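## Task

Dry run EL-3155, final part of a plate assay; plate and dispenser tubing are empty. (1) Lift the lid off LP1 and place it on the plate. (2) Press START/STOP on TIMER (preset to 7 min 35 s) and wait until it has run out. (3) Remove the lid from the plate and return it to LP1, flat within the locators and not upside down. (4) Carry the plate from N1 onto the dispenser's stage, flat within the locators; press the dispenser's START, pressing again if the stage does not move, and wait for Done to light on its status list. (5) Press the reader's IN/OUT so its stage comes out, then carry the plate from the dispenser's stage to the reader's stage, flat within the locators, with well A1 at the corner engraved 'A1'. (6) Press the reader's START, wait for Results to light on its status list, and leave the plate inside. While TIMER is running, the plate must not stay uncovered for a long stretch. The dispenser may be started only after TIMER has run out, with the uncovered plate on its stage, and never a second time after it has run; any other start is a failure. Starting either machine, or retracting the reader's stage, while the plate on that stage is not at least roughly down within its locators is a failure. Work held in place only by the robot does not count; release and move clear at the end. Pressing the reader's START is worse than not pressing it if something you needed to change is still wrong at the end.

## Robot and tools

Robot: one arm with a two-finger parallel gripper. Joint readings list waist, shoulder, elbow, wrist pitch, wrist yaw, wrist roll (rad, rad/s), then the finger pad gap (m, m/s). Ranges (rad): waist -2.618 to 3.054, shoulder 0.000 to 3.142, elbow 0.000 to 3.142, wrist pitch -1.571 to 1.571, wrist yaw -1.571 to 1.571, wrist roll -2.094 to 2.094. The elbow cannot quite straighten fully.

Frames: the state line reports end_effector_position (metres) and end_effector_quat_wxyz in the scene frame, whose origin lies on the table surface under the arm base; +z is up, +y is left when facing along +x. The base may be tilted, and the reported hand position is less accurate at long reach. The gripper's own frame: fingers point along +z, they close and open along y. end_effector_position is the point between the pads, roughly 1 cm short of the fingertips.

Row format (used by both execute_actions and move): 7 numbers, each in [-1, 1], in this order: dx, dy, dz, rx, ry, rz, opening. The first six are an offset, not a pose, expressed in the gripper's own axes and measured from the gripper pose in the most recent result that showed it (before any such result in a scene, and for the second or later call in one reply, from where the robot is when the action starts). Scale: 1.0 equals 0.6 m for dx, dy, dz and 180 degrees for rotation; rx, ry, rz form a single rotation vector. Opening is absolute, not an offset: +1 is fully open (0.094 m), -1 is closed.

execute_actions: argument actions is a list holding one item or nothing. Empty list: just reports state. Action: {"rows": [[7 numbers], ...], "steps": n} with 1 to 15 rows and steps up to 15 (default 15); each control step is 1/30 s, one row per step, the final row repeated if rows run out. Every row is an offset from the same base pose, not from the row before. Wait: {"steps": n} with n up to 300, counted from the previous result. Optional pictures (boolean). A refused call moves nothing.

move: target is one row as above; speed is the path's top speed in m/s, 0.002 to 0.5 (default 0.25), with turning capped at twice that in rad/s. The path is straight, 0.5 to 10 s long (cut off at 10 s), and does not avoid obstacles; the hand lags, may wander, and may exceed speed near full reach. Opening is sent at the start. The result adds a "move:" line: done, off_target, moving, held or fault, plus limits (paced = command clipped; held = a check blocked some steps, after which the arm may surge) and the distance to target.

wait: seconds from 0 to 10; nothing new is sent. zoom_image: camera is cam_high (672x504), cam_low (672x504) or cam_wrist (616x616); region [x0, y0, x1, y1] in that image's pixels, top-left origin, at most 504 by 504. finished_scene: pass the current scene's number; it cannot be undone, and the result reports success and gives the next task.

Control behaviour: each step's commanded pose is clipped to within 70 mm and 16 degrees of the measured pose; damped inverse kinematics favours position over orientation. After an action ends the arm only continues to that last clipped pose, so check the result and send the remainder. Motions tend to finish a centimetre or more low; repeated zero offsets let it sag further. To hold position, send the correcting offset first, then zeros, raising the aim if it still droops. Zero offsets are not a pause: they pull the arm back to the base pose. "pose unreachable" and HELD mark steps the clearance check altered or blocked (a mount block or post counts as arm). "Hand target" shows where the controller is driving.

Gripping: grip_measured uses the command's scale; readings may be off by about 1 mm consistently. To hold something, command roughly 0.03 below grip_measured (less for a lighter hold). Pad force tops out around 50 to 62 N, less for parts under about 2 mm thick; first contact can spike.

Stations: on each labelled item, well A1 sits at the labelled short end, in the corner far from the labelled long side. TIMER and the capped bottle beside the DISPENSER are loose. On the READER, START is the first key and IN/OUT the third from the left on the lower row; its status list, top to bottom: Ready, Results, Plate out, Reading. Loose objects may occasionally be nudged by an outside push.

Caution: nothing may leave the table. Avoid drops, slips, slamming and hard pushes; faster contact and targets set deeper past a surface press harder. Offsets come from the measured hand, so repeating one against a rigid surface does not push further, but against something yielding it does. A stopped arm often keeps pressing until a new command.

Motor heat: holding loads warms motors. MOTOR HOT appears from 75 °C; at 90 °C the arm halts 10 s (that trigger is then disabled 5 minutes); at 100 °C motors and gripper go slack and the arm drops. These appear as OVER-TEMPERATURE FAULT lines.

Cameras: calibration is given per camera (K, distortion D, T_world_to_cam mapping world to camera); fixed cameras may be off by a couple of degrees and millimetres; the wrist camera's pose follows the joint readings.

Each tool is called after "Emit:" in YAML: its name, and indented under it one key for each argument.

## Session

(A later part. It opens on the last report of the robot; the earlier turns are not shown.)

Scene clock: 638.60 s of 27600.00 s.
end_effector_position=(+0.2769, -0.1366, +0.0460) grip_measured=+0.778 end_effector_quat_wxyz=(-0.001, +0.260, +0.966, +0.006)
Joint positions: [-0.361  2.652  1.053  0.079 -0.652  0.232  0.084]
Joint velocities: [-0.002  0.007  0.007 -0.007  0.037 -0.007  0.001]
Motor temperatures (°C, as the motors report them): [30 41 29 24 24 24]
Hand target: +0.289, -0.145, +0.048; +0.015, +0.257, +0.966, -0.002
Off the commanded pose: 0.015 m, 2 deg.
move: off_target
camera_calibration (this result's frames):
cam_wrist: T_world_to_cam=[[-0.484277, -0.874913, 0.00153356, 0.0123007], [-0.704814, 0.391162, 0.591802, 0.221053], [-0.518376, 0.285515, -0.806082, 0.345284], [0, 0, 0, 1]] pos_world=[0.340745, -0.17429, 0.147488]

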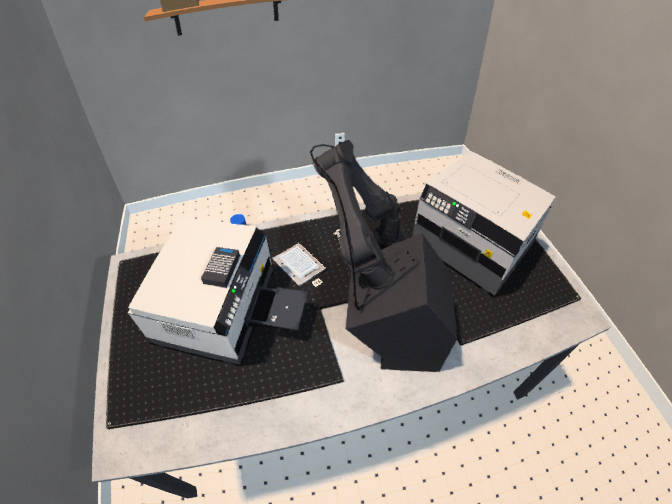

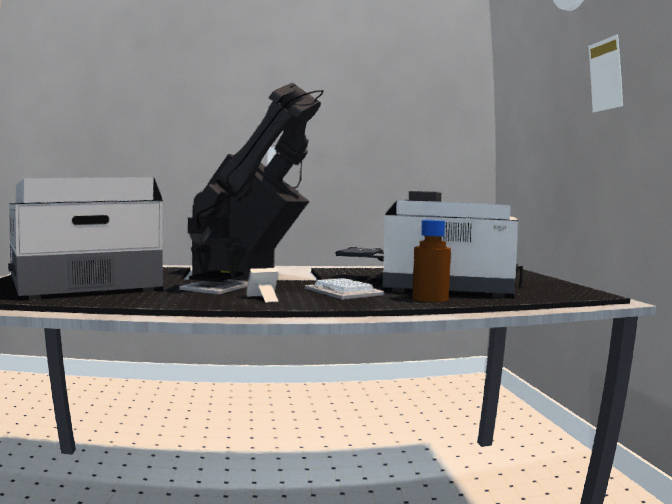

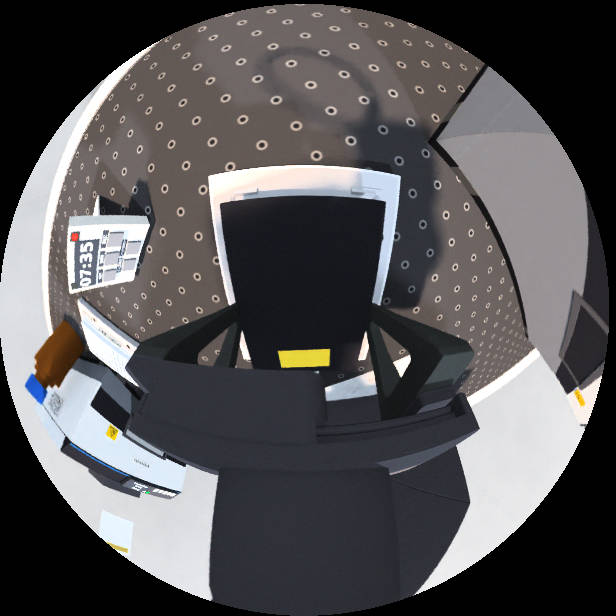

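Emit:
move:
  target: [-0.027,-0.004,0.017,0.002,-0.012,0,0.75]
  speed: 0.02

Emit:
wait:
  seconds: 0.5

Emit:
zoom_image:
  camera: "cam_wrist"
  region: [180,150,430,380]

Scene clock: 641.87 s of 27600.00 s.
end_effector_position=(+0.2791, -0.1386, +0.0354) grip_measured=+0.778 end_effector_quat_wxyz=(+0.002, +0.262, +0.965, +0.005)
Joint positions: [-0.344  2.687  1.074  0.114 -0.648  0.263  0.084]
Joint velocities: [ 0.007 -0.012  0.017  0.022  0.022  0.051 -0.001]
Motor temperatures (°C, as the motors report them): [31 41 29 24 24 24]
Hand target: +0.289, -0.147, +0.036; +0.016, +0.260, +0.965, -0.002
Off the commanded pose: 0.013 m, 2 deg.
move: off_target
camera_calibration (this result's frames):
cam_wrist: T_world_to_cam=[[-0.488128, -0.872768, 0.00249875, 0.0129578], [-0.705998, 0.396536, 0.586793, 0.230901], [-0.513125, 0.284666, -0.809733, 0.337046], [0, 0, 0, 1]] pos_world=[0.342288, -0.176197, 0.137394]

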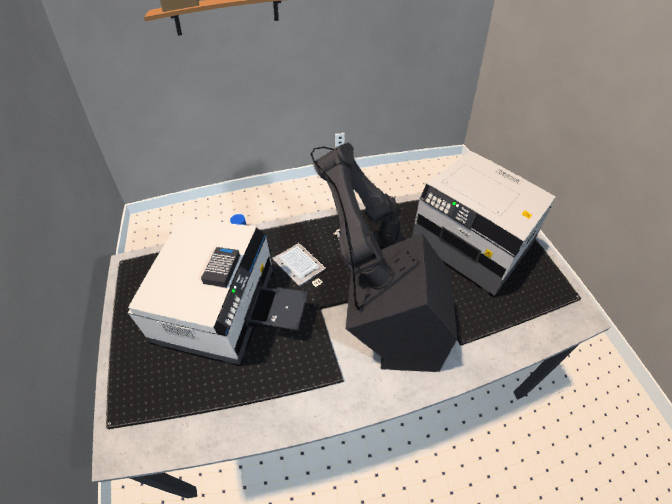

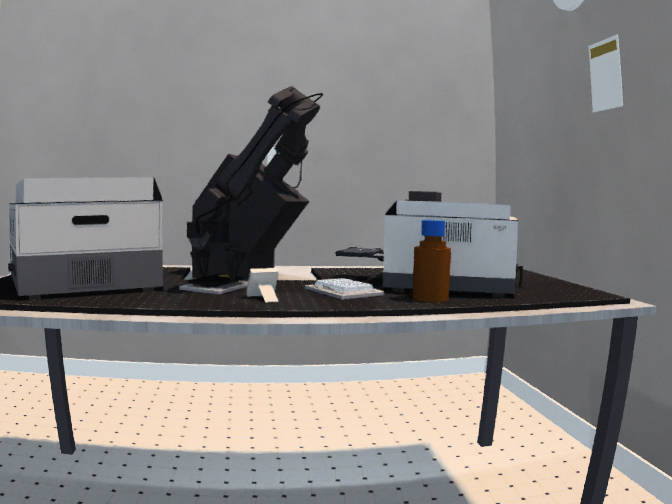

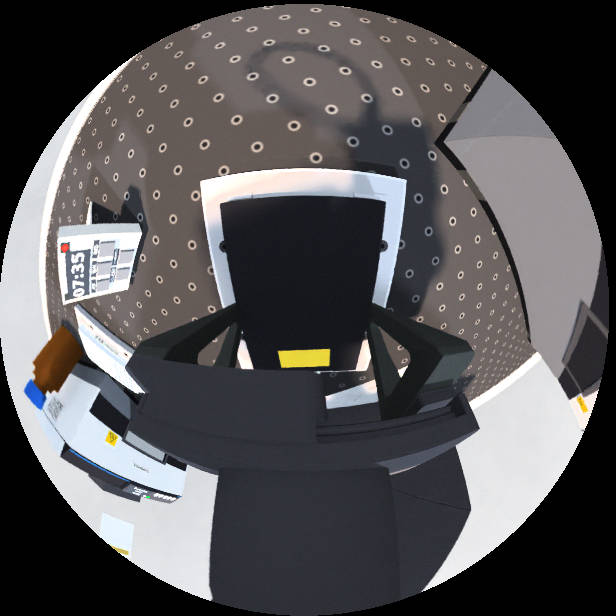

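Scene clock: 642.37 s of 27600.00 s.
end_effector_position=(+0.2788, -0.1387, +0.0353) grip_measured=+0.778 end_effector_quat_wxyz=(+0.001, +0.262, +0.965, +0.004)
Joint positions: [-0.344  2.688  1.074  0.114 -0.648  0.264  0.084]
Joint velocities: [-0.012 -0.007 -0.017  0.022 -0.022 -0.007 -0.   ]
Motor temperatures (°C, as the motors report them): [31 41 29 24 24 24]
Hand target: +0.289, -0.147, +0.036; +0.016, +0.260, +0.965, -0.003
Off the commanded pose: 0.013 m, 2 deg.
Steps of this call (steps 1 to 15: nothing new was sent). Readings (end_effector_position):
1: (+0.2789, -0.1386, +0.0354)
2: (+0.2789, -0.1386, +0.0354)
4: (+0.2788, -0.1387, +0.0353)
8: (+0.2788, -0.1387, +0.0353)
15: the state above
camera_calibration (this result's frames):
cam_wrist: T_world_to_cam=[[-0.488992, -0.872283, 0.00294156, 0.0130155], [-0.705369, 0.397401, 0.586964, 0.230823], [-0.513168, 0.284946, -0.809607, 0.33687], [0, 0, 0, 1]] pos_world=[0.342051, -0.176366, 0.137209]

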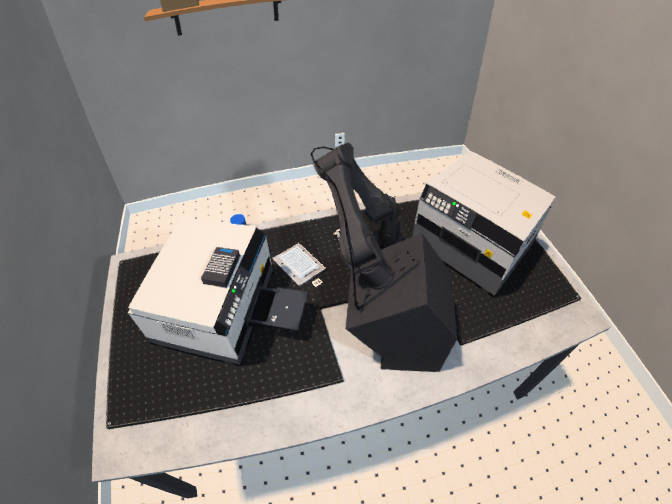

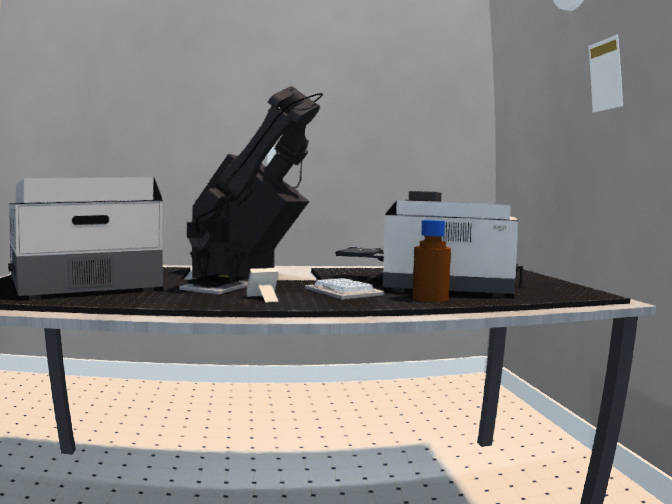

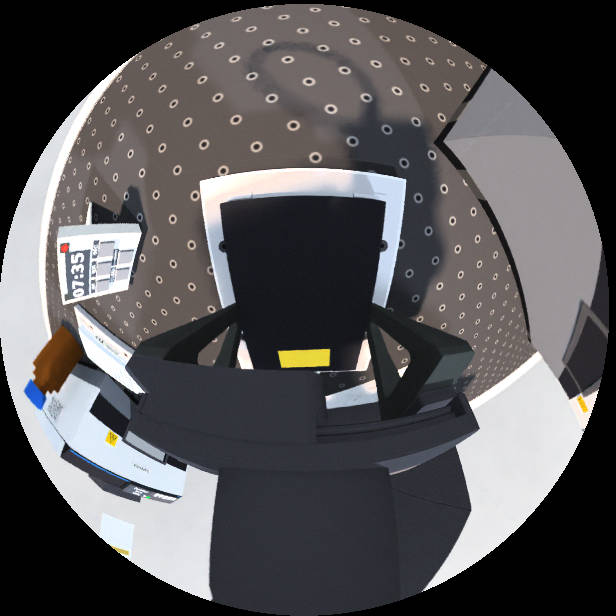

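Region (180, 150, 430, 380) of cam_wrist's 616x616 image, scaled by 2.016, with more detail than that image has; it fills the top 464 rows of this view, and the rest is white.

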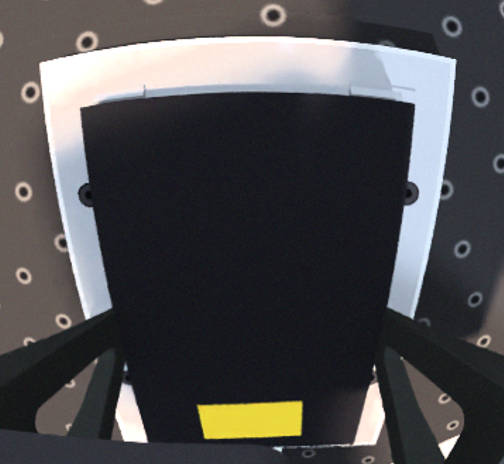

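Overlapping far locators by ~2 mm; come back a bit while lowering.

Emit:
move:
  target: [-0.016,-0.003,0.009,0.002,-0.011,-0.003,0.75]
  speed: 0.01

Emit:
zoom_image:
  camera: "cam_wrist"
  region: [180,150,430,380]

Scene clock: 646.53 s of 27600.00 s.
end_effector_position=(+0.2803, -0.1380, +0.0308) grip_measured=+0.778 end_effector_quat_wxyz=(+0.005, +0.259, +0.966, +0.003)
Joint positions: [-0.331  2.698  1.074  0.143 -0.645  0.278  0.084]
Joint velocities: [ 0.002  0.012 -0.007  0.037  0.022 -0.007 -0.   ]
Motor temperatures (°C, as the motors report them): [31 41 29 24 24 24]
Hand target: +0.286, -0.145, +0.030; +0.017, +0.258, +0.966, -0.003
Off the commanded pose: 0.009 m, 2 deg.
move: done
camera_calibration (this result's frames):
cam_wrist: T_world_to_cam=[[-0.482421, -0.875933, 0.0033375, 0.0120465], [-0.712524, 0.394633, 0.58015, 0.236075], [-0.50949, 0.277498, -0.814503, 0.331862], [0, 0, 0, 1]] pos_world=[0.343101, -0.174702, 0.133303]

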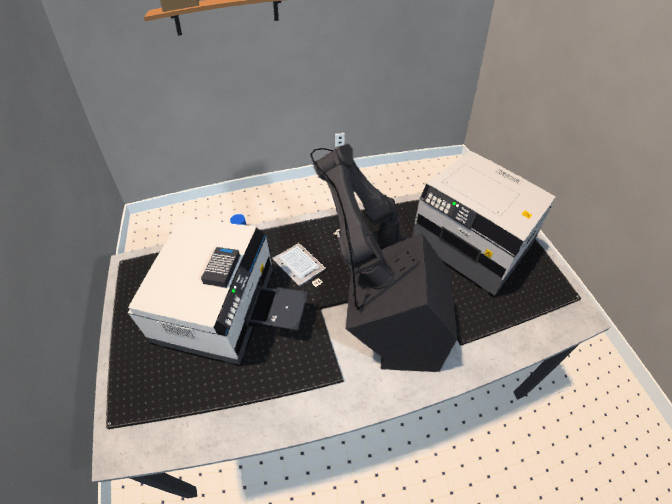

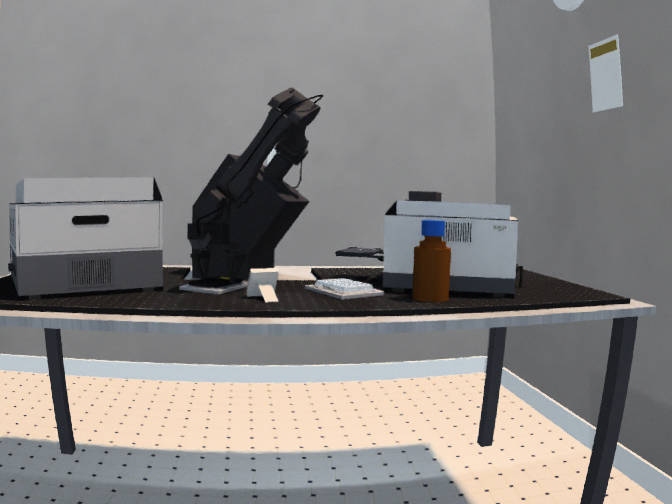

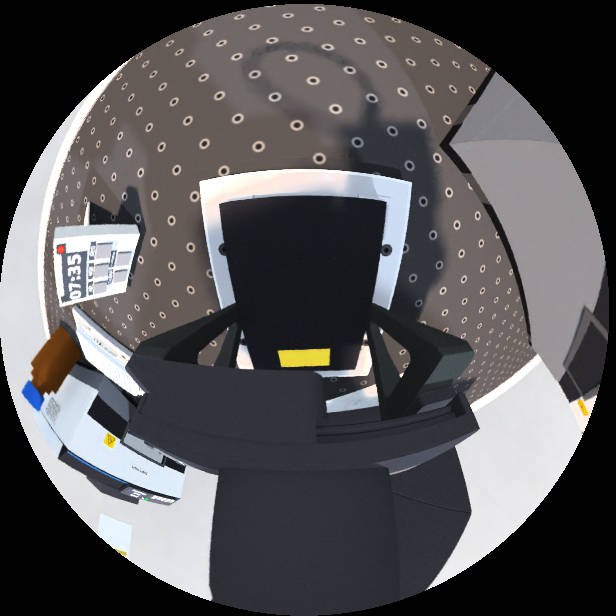

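Region (180, 150, 430, 380) of cam_wrist's 616x616 image, scaled by 2.016, with more detail than that image has; it fills the top 464 rows of this view, and the rest is white.

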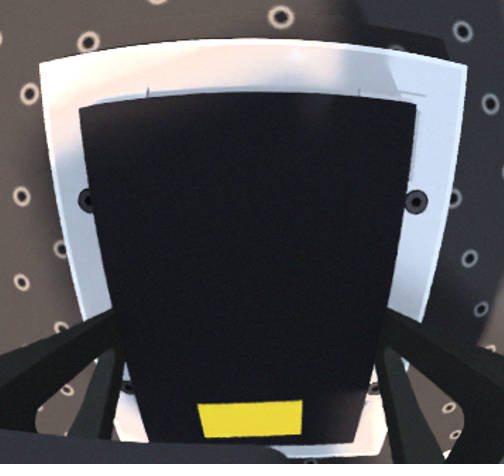

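Emit:
move:
  target: [-0.004,-0.01,-0.004,0,0,0.002,0.75]
  speed: 0.01

Emit:
zoom_image:
  camera: "cam_wrist"
  region: [180,150,430,380]

Scene clock: 650.27 s of 27600.00 s.
end_effector_position=(+0.2794, -0.1376, +0.0306) grip_measured=+0.778 end_effector_quat_wxyz=(+0.004, +0.255, +0.967, +0.003)
Joint positions: [-0.33   2.698  1.074  0.139 -0.644  0.269  0.084]
Joint velocities: [ 0.002 -0.007 -0.017 -0.037 -0.051 -0.037  0.001]
Motor temperatures (°C, as the motors report them): [31 40 29 24 24 24]
Hand target: +0.279, -0.144, +0.033; +0.006, +0.262, +0.965, +0.003
Off the commanded pose: 0.007 m, 1 deg.
move: done
camera_calibration (this result's frames):
cam_wrist: T_world_to_cam=[[-0.475697, -0.879597, 0.00465282, 0.00950671], [-0.71334, 0.388867, 0.583034, 0.234713], [-0.514644, 0.274029, -0.812434, 0.332072], [0, 0, 0, 1]] pos_world=[0.342851, -0.173907, 0.132897]

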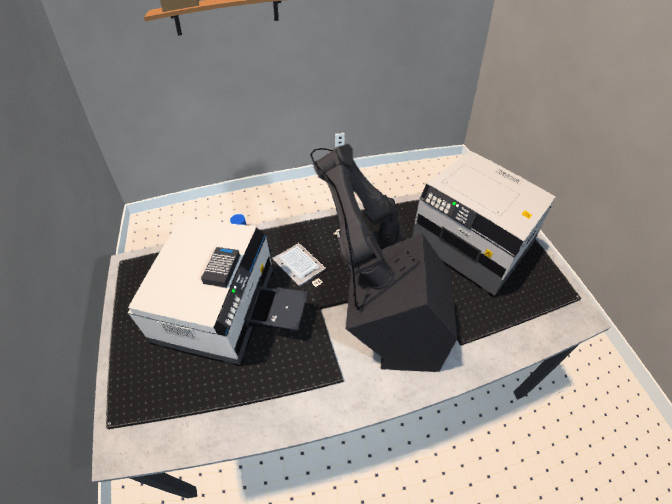

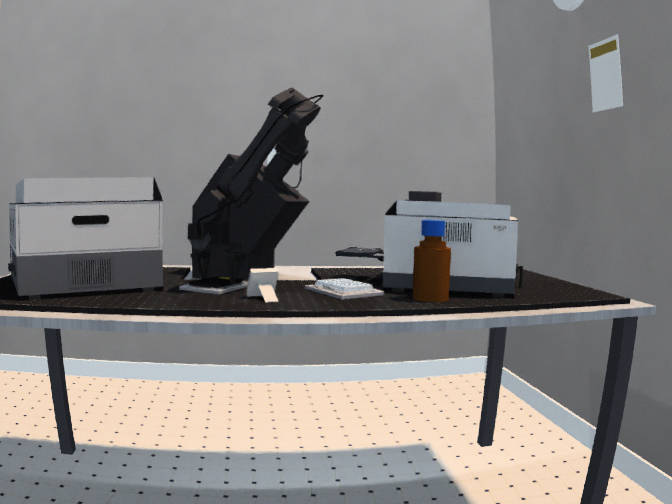

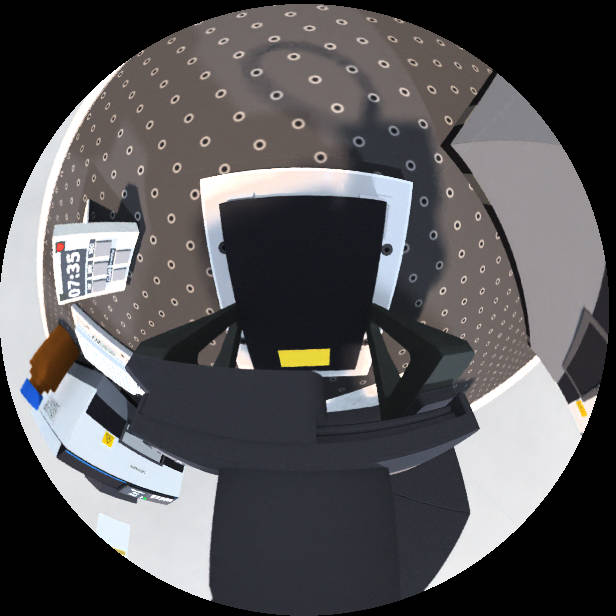

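Region (180, 150, 430, 380) of cam_wrist's 616x616 image, scaled by 2.016, with more detail than that image has; it fills the top 464 rows of this view, and the rest is white.

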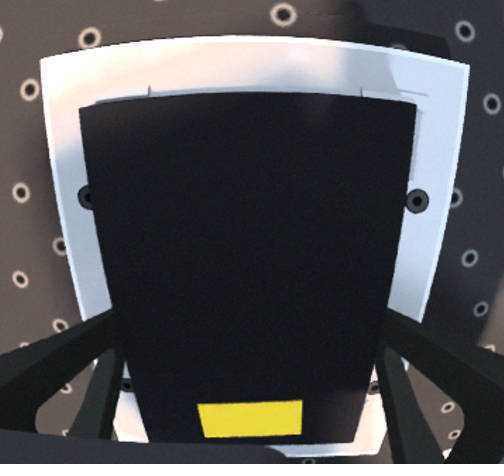

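Lift and re-descend in one go.

Emit:
move:
  target: [0.0,-0.008,-0.05,0,0,0.006,0.75]
  speed: 0.03

Scene clock: 652.90 s of 27600.00 s.
end_effector_position=(+0.2774, -0.1399, +0.0511) grip_measured=+0.778 end_effector_quat_wxyz=(-0.002, +0.258, +0.966, +0.002)
Joint positions: [-0.375  2.641  1.057  0.053 -0.644  0.212  0.084]
Joint velocities: [-0.007 -0.002 -0.007  0.022  0.022 -0.037  0.   ]
Motor temperatures (°C, as the motors report them): [31 40 29 24 24 24]
Hand target: +0.277, -0.141, +0.060; +0.004, +0.264, +0.964, +0.004
Off the commanded pose: 0.010 m, 1 deg.
move: done
camera_calibration (this result's frames):
cam_wrist: T_world_to_cam=[[-0.481954, -0.876143, 0.00970803, 0.00844376], [-0.704105, 0.393866, 0.590852, 0.219976], [-0.521495, 0.277928, -0.806721, 0.350453], [0, 0, 0, 1]] pos_world=[0.341715, -0.176644, 0.152663]

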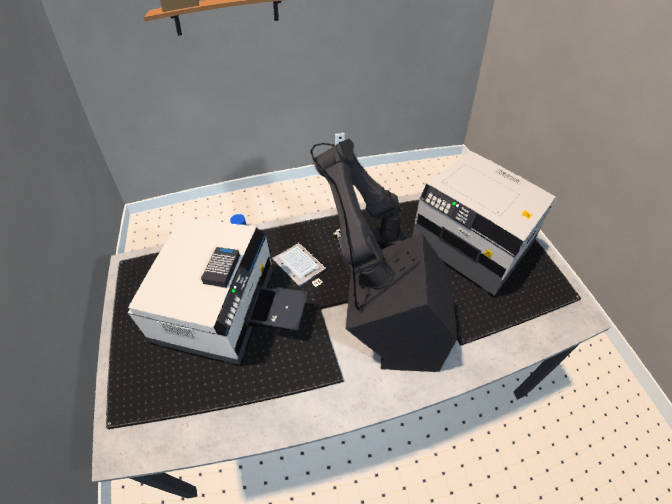

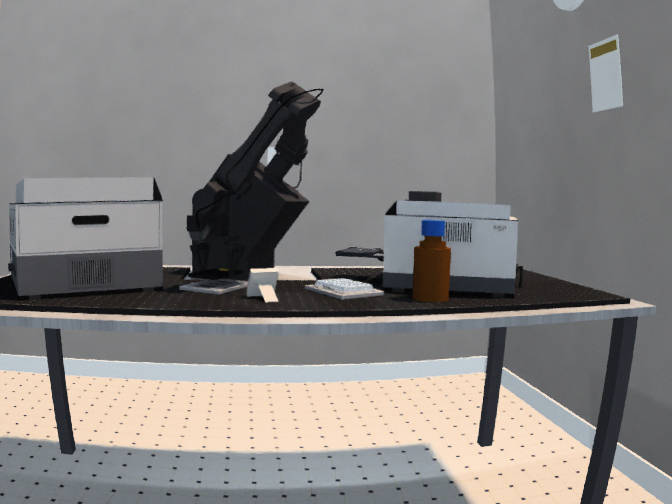

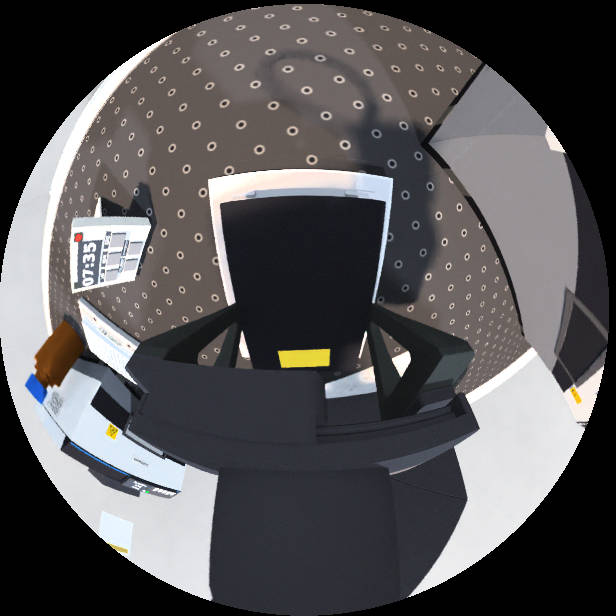

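Emit:
move:
  target: [-0.018,-0.001,0.03,0,-0.012,0,0.75]
  speed: 0.02

Emit:
zoom_image:
  camera: "cam_wrist"
  region: [180,150,430,380]

Scene clock: 657.17 s of 27600.00 s.
end_effector_position=(+0.2724, -0.1373, +0.0327) grip_measured=+0.778 end_effector_quat_wxyz=(-0.002, +0.262, +0.965, +0.003)
Joint positions: [-0.338  2.693  1.057  0.132 -0.644  0.266  0.084]
Joint velocities: [ 0.012 -0.017 -0.012 -0.037  0.051  0.051  0.   ]
Motor temperatures (°C, as the motors report them): [31 41 29 24 24 24]
Hand target: +0.286, -0.146, +0.034; +0.016, +0.258, +0.966, -0.004
Off the commanded pose: 0.016 m, 2 deg.
move: off_target
camera_calibration (this result's frames):
cam_wrist: T_world_to_cam=[[-0.488998, -0.872249, 0.00798105, 0.0109561], [-0.700784, 0.398287, 0.591836, 0.225876], [-0.519407, 0.283814, -0.806019, 0.332483], [0, 0, 0, 1]] pos_world=[0.336342, -0.17477, 0.134219]

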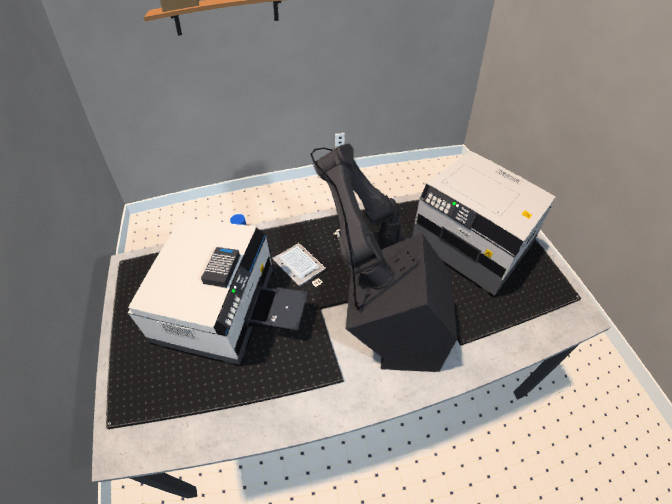

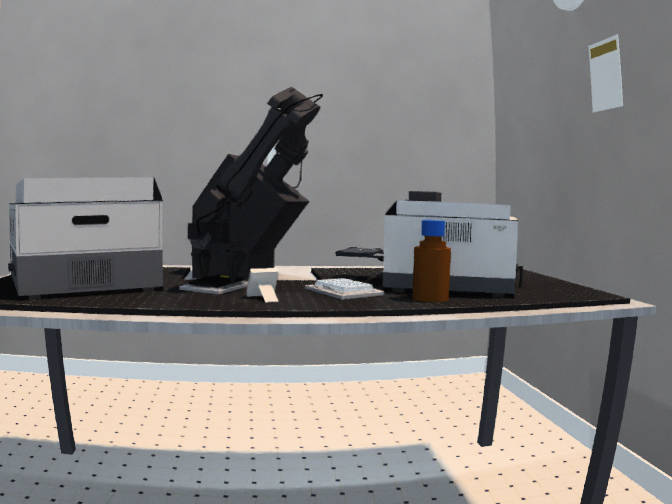

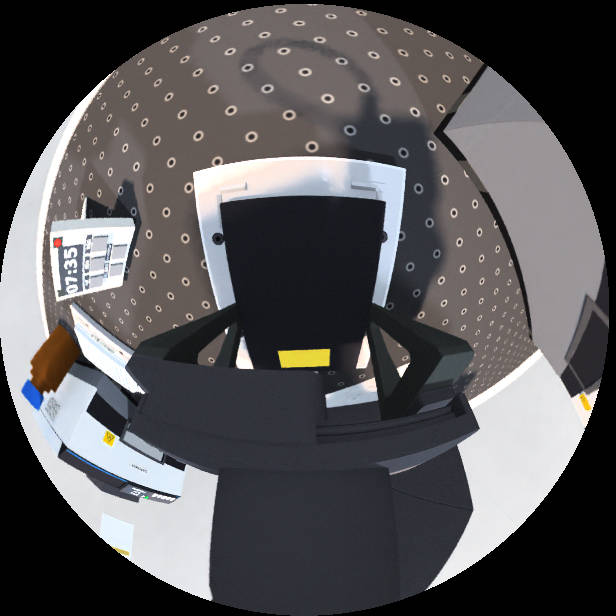

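Region (180, 150, 430, 380) of cam_wrist's 616x616 image, scaled by 2.016, with more detail than that image has; it fills the top 464 rows of this view, and the rest is white.

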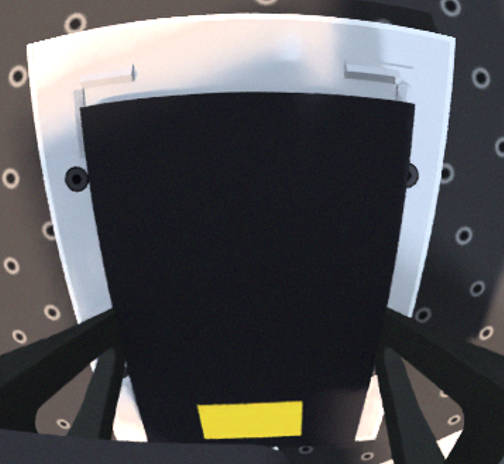

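Emit:
execute_actions:
  actions:
    - {"rows":[[-0.027,0.004,-0.002,0,-0.018,-0.003,0.75]]}

Emit:
zoom_image:
  camera: "cam_wrist"
  region: [180,150,430,380]

Scene clock: 660.10 s of 27600.00 s.
end_effector_position=(+0.2811, -0.1377, +0.0313) grip_measured=+0.778 end_effector_quat_wxyz=(+0.013, +0.257, +0.966, +0.002)
Joint positions: [-0.329  2.693  1.057  0.176 -0.642  0.288  0.084]
Joint velocities: [ 0.007 -0.007 -0.002 -0.022  0.037 -0.037  0.001]
Motor temperatures (°C, as the motors report them): [31 41 29 24 24 24]
Hand target: +0.287, -0.143, +0.034; +0.025, +0.258, +0.966, -0.005
Off the commanded pose: 0.009 m, 2 deg.
Steps of this call (steps 1 to 73: nothing new was sent; steps 74 to 88: all 15 steps of this action). Readings (end_effector_position):
74: (+0.2740, -0.1377, +0.0326)
75: (+0.2751, -0.1378, +0.0324)
77: (+0.2775, -0.1376, +0.0318)
81: (+0.2798, -0.1372, +0.0312)
88: the state above
camera_calibration (this result's frames):
cam_wrist: T_world_to_cam=[[-0.47956, -0.877507, 0.00185119, 0.0117312], [-0.722001, 0.395773, 0.567519, 0.239369], [-0.498735, 0.270823, -0.823358, 0.328886], [0, 0, 0, 1]] pos_world=[0.342477, -0.173511, 0.134923]

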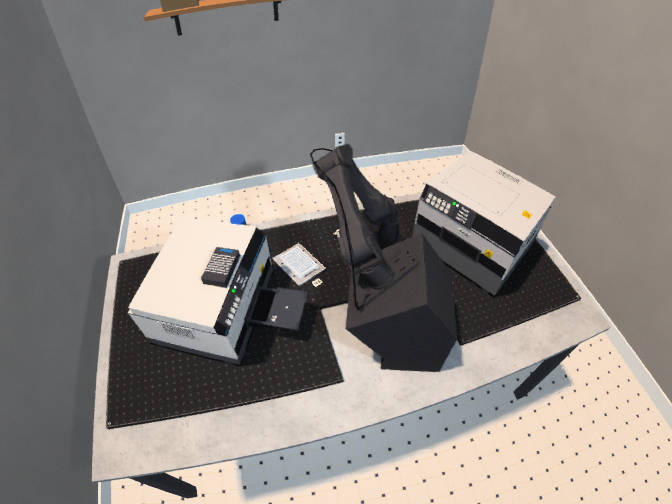

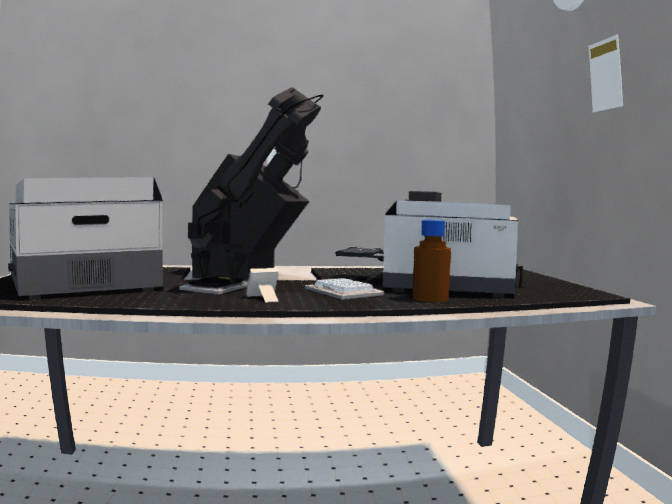

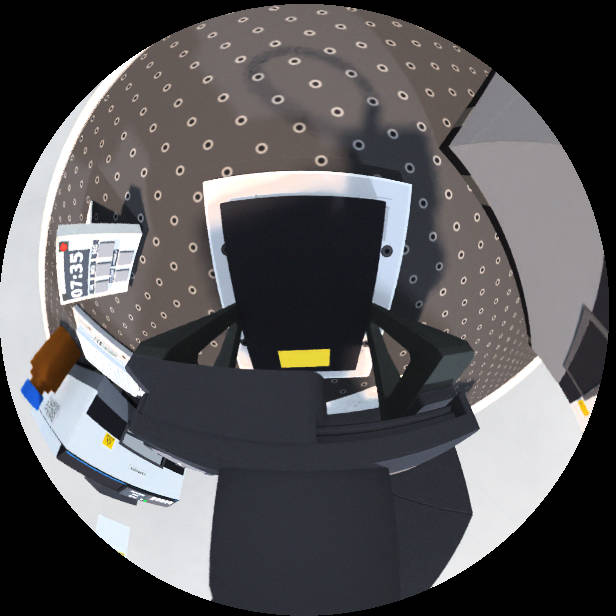

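Region (180, 150, 430, 380) of cam_wrist's 616x616 image, scaled by 2.016, with more detail than that image has; it fills the top 464 rows of this view, and the rest is white.

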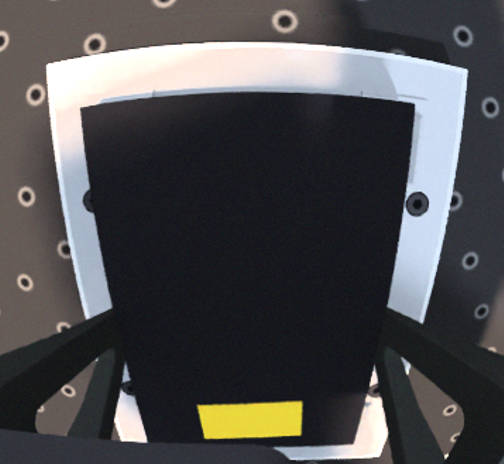

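Emit:
execute_actions:
  actions:
    - {"rows":[[-0.013,-0.005,-0.004,0.004,-0.003,0.001,0.75]]}

Emit:
zoom_image:
  camera: "cam_wrist"
  region: [180,150,430,380]

Scene clock: 664.17 s of 27600.00 s.
end_effector_position=(+0.2774, -0.1368, +0.0312) grip_measured=+0.778 end_effector_quat_wxyz=(+0.006, +0.263, +0.965, +0.002)
Joint positions: [-0.329  2.693  1.057  0.158 -0.642  0.289  0.084]
Joint velocities: [-0.002  0.007  0.007  0.007 -0.022 -0.051  0.001]
Motor temperatures (°C, as the motors report them): [31 41 29 24 24 24]
Hand target: +0.286, -0.144, +0.034; +0.016, +0.259, +0.966, -0.005
Off the commanded pose: 0.012 m, 1 deg.
Steps of this call (steps 1 to 107: nothing new was sent; steps 108 to 122: all 15 steps of this action). Readings (end_effector_position):
108: (+0.2810, -0.1376, +0.0313)
109: (+0.2804, -0.1375, +0.0313)
111: (+0.2792, -0.1372, +0.0312)
115: (+0.2780, -0.1369, +0.0312)
122: the state above
camera_calibration (this result's frames):
cam_wrist: T_world_to_cam=[[-0.489659, -0.871897, 0.00537866, 0.0142201], [-0.709552, 0.402055, 0.578695, 0.233492], [-0.506725, 0.279547, -0.815526, 0.329944], [0, 0, 0, 1]] pos_world=[0.339829, -0.173713, 0.133881]

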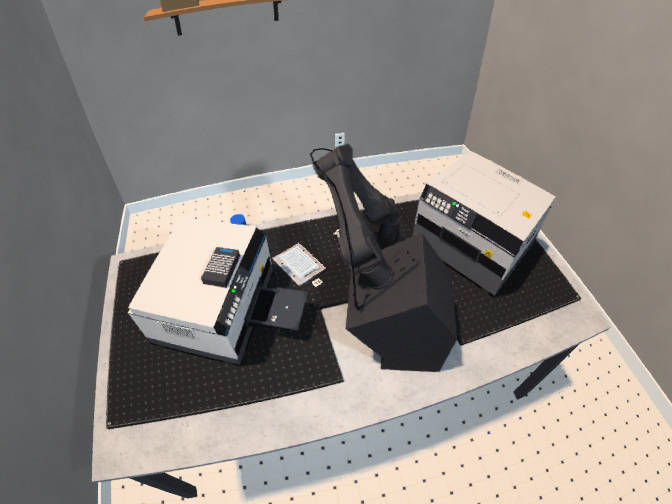

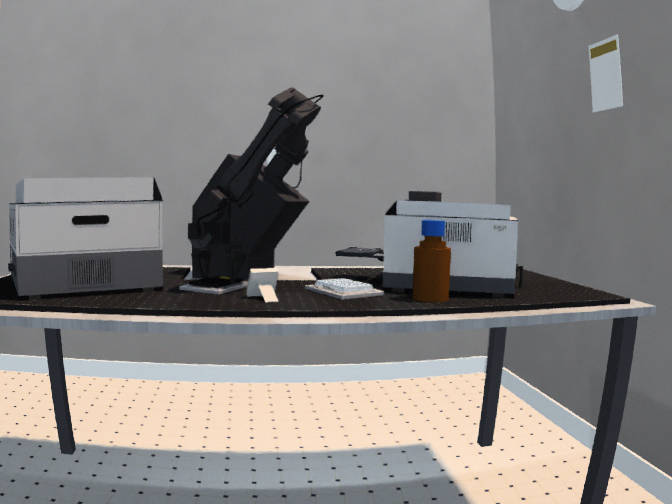

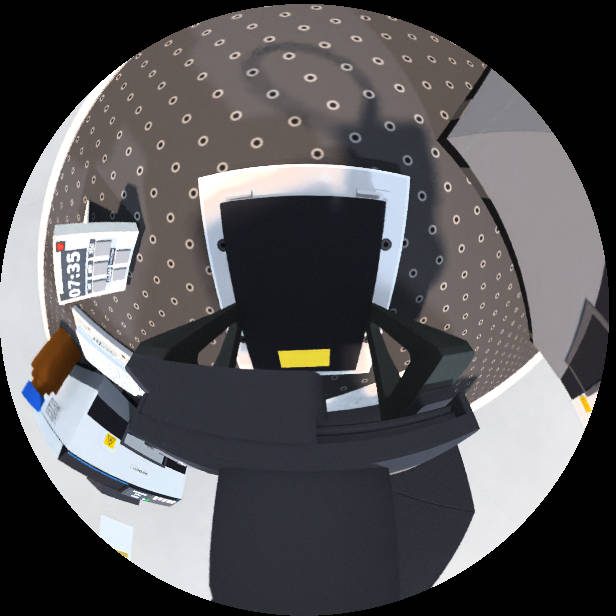

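Region (180, 150, 430, 380) of cam_wrist's 616x616 image, scaled by 2.016, with more detail than that image has; it fills the top 464 rows of this view, and the rest is white.

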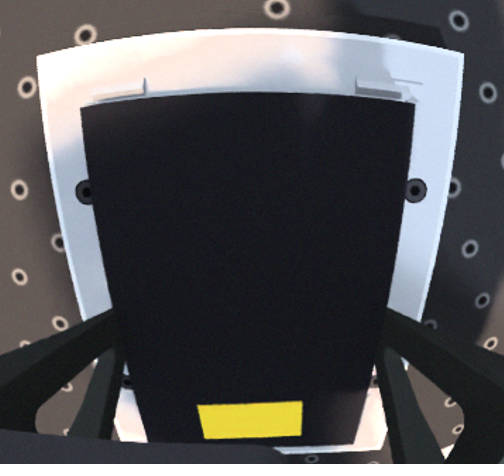

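Good. Lower slightly with a -gy nudge.

Emit:
execute_actions:
  actions:
    - {"rows":[[-0.018,-0.006,0.0,0.007,-0.006,-0.004,0.75]]}

Emit:
zoom_image:
  camera: "cam_wrist"
  region: [180,150,430,380]

Scene clock: 666.83 s of 27600.00 s.
end_effector_position=(+0.2758, -0.1376, +0.0306) grip_measured=+0.778 end_effector_quat_wxyz=(+0.003, +0.262, +0.965, -0.004)
Joint positions: [-0.326  2.693  1.057  0.153 -0.631  0.287  0.084]
Joint velocities: [-0.002  0.002 -0.007 -0.037 -0.037  0.022 -0.001]
Motor temperatures (°C, as the motors report them): [31 41 29 24 24 24]
Hand target: +0.285, -0.145, +0.032; +0.012, +0.257, +0.966, -0.011
Off the commanded pose: 0.012 m, 1 deg.
Steps of this call (steps 1 to 65: nothing new was sent; steps 66 to 80: all 15 steps of this action). Readings (end_effector_position):
66: (+0.2771, -0.1369, +0.0311)
67: (+0.2768, -0.1373, +0.0311)
69: (+0.2763, -0.1373, +0.0308)
73: (+0.2759, -0.1374, +0.0306)
80: the state above
camera_calibration (this result's frames):
cam_wrist: T_world_to_cam=[[-0.488105, -0.872613, 0.0173303, 0.0118384], [-0.70546, 0.406143, 0.580839, 0.232362], [-0.513886, 0.271285, -0.813834, 0.32967], [0, 0, 0, 1]] pos_world=[0.339114, -0.173476, 0.133127]

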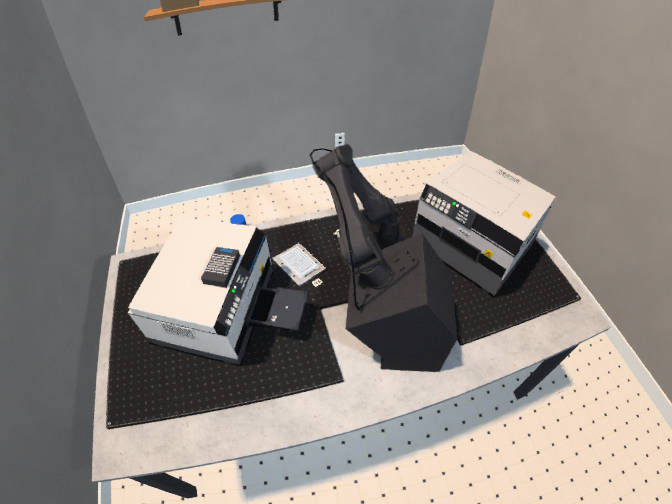

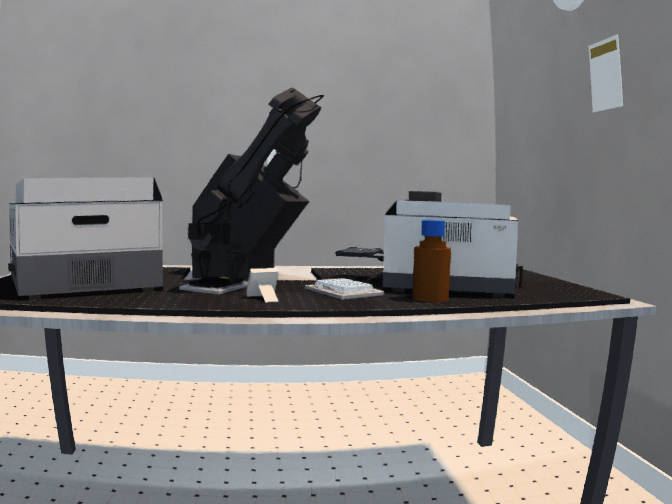

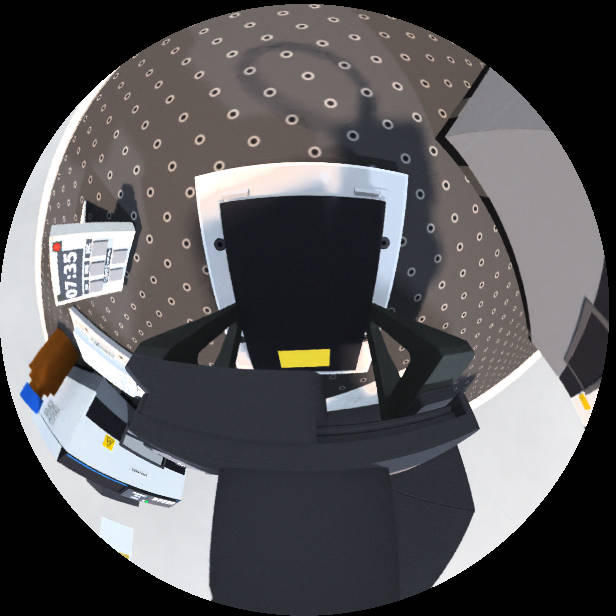

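Region (180, 150, 430, 380) of cam_wrist's 616x616 image, scaled by 2.016, with more detail than that image has; it fills the top 464 rows of this view, and the rest is white.

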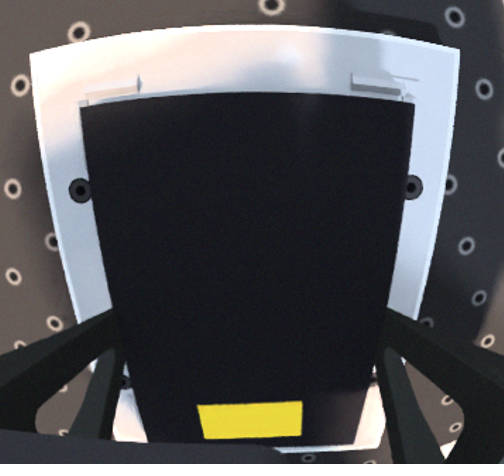

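Small tweak then release.

Emit:
execute_actions:
  actions:
    - {"rows":[[-0.0195,-0.003,-0.002,0.003,-0.008,-0.006,0.75],[-0.0195,-0.003,-0.002,0.003,-0.008,-0.006,0.75],[-0.0195,-0.003,-0.002,0.003,-0.008,-0.006,0.75],[-0.0195,-0.003,-0.002,0.003,-0.008,-0.006,0.75],[-0.0195,-0.003,-0.002,0.003,-0.008,-0.006,0.75],[-0.0195,-0.003,-0.002,0.003,-0.008,-0.006,0.75],[-0.0195,-0.003,-0.002,0.003,-0.008,-0.006,0.75],[-0.0195,-0.003,-0.002,0.003,-0.008,-0.006,0.75],[-0.0195,-0.003,-0.002,0.003,-0.008,-0.006,1]]}
  pictures: false

Emit:
move:
  target: [0.03,0,-0.17,0,-0.005,0,1]
  speed: 0.08

Emit:
zoom_image:
  camera: "cam_wrist"
  region: [220,140,390,320]

Emit:
zoom_image:
  camera: "cam_low"
  region: [170,260,270,310]

Scene clock: 672.10 s of 27600.00 s.
end_effector_position=(+0.2758, -0.1378, +0.0306) grip_measured=+1.000 end_effector_quat_wxyz=(+0.003, +0.259, +0.966, -0.004)
Joint positions: [-0.326  2.693  1.057  0.153 -0.629  0.281  0.094]
Joint velocities: [-0.002  0.007 -0.007  0.081 -0.037 -0.007  0.   ]
Motor temperatures (°C, as the motors report them): [31 40 29 24 24 24]
Hand target: +0.285, -0.145, +0.032; +0.014, +0.253, +0.967, -0.012
Off the commanded pose: 0.012 m, 2 deg.
Steps of this call (steps 1 to 143: nothing new was sent; steps 144 to 158: all 15 steps of this action). Readings (end_effector_position):
144: (+0.2758, -0.1376, +0.0306)
145: (+0.2758, -0.1376, +0.0306)
147: (+0.2758, -0.1376, +0.0306)
151: (+0.2758, -0.1376, +0.0306)
158: the state above

Scene clock: 674.13 s of 27600.00 s.
end_effector_position=(+0.2625, -0.1262, +0.1245) grip_measured=+1.000 end_effector_quat_wxyz=(+0.007, +0.254, +0.967, -0.008)
Joint positions: [-0.495  2.368  0.886 -0.113 -0.629  0.067  0.094]
Joint velocities: [-0.002 -0.002 -0.002 -0.066  0.051 -0.11   0.   ]
Motor temperatures (°C, as the motors report them): [32 41 29 24 24 24]
Hand target: +0.260, -0.126, +0.131; +0.012, +0.259, +0.966, -0.005
Off the commanded pose: 0.009 m, 1 deg.
move: done
camera_calibration (this result's frames):
cam_wrist: T_world_to_cam=[[-0.473338, -0.88057, 0.0234054, 0.00805808], [-0.71522, 0.399695, 0.573328, 0.166499], [-0.51421, 0.254638, -0.818992, 0.394804], [0, 0, 0, 1]] pos_world=[0.32591, -0.159985, 0.227694]

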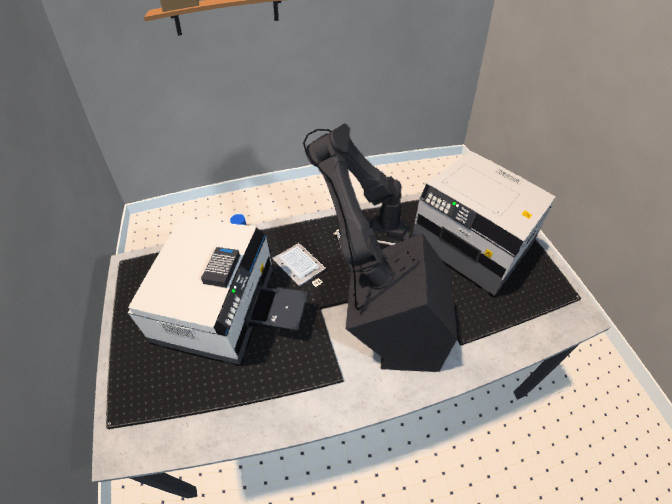

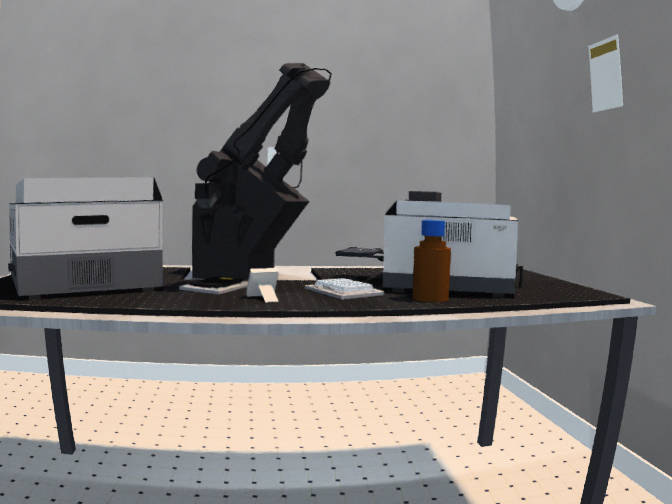

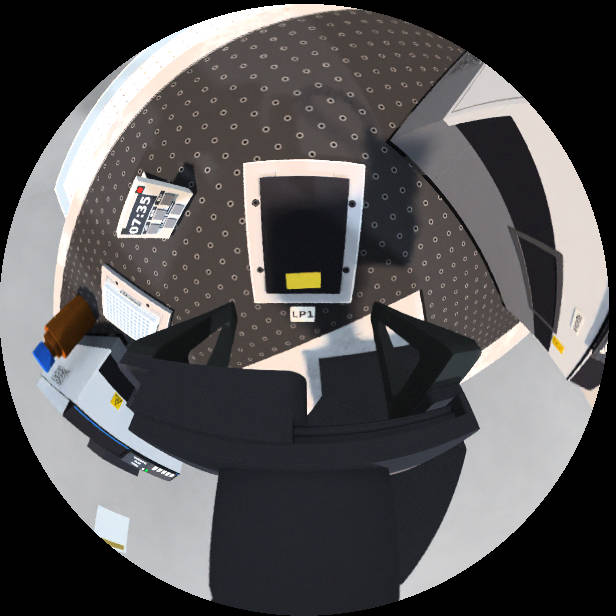

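Region (220, 140, 390, 320) of cam_wrist's 616x616 image, scaled by 2.800, with more detail than that image has.

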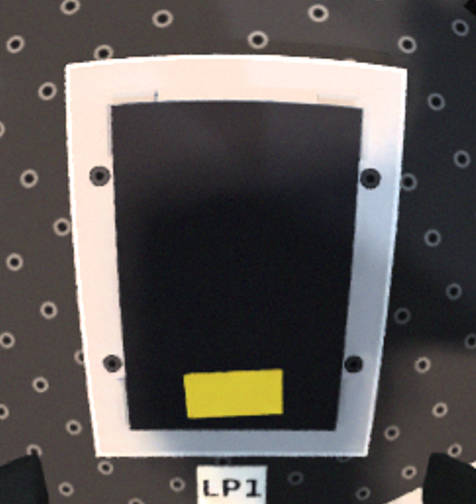

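Region (170, 260, 270, 310) of cam_low's 672x504 image, scaled by 5.040, with more detail than that image has.

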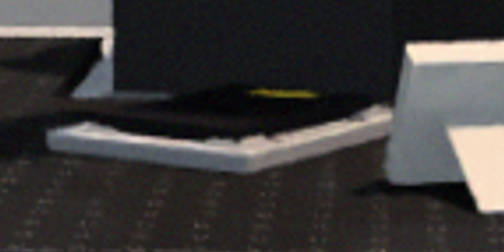

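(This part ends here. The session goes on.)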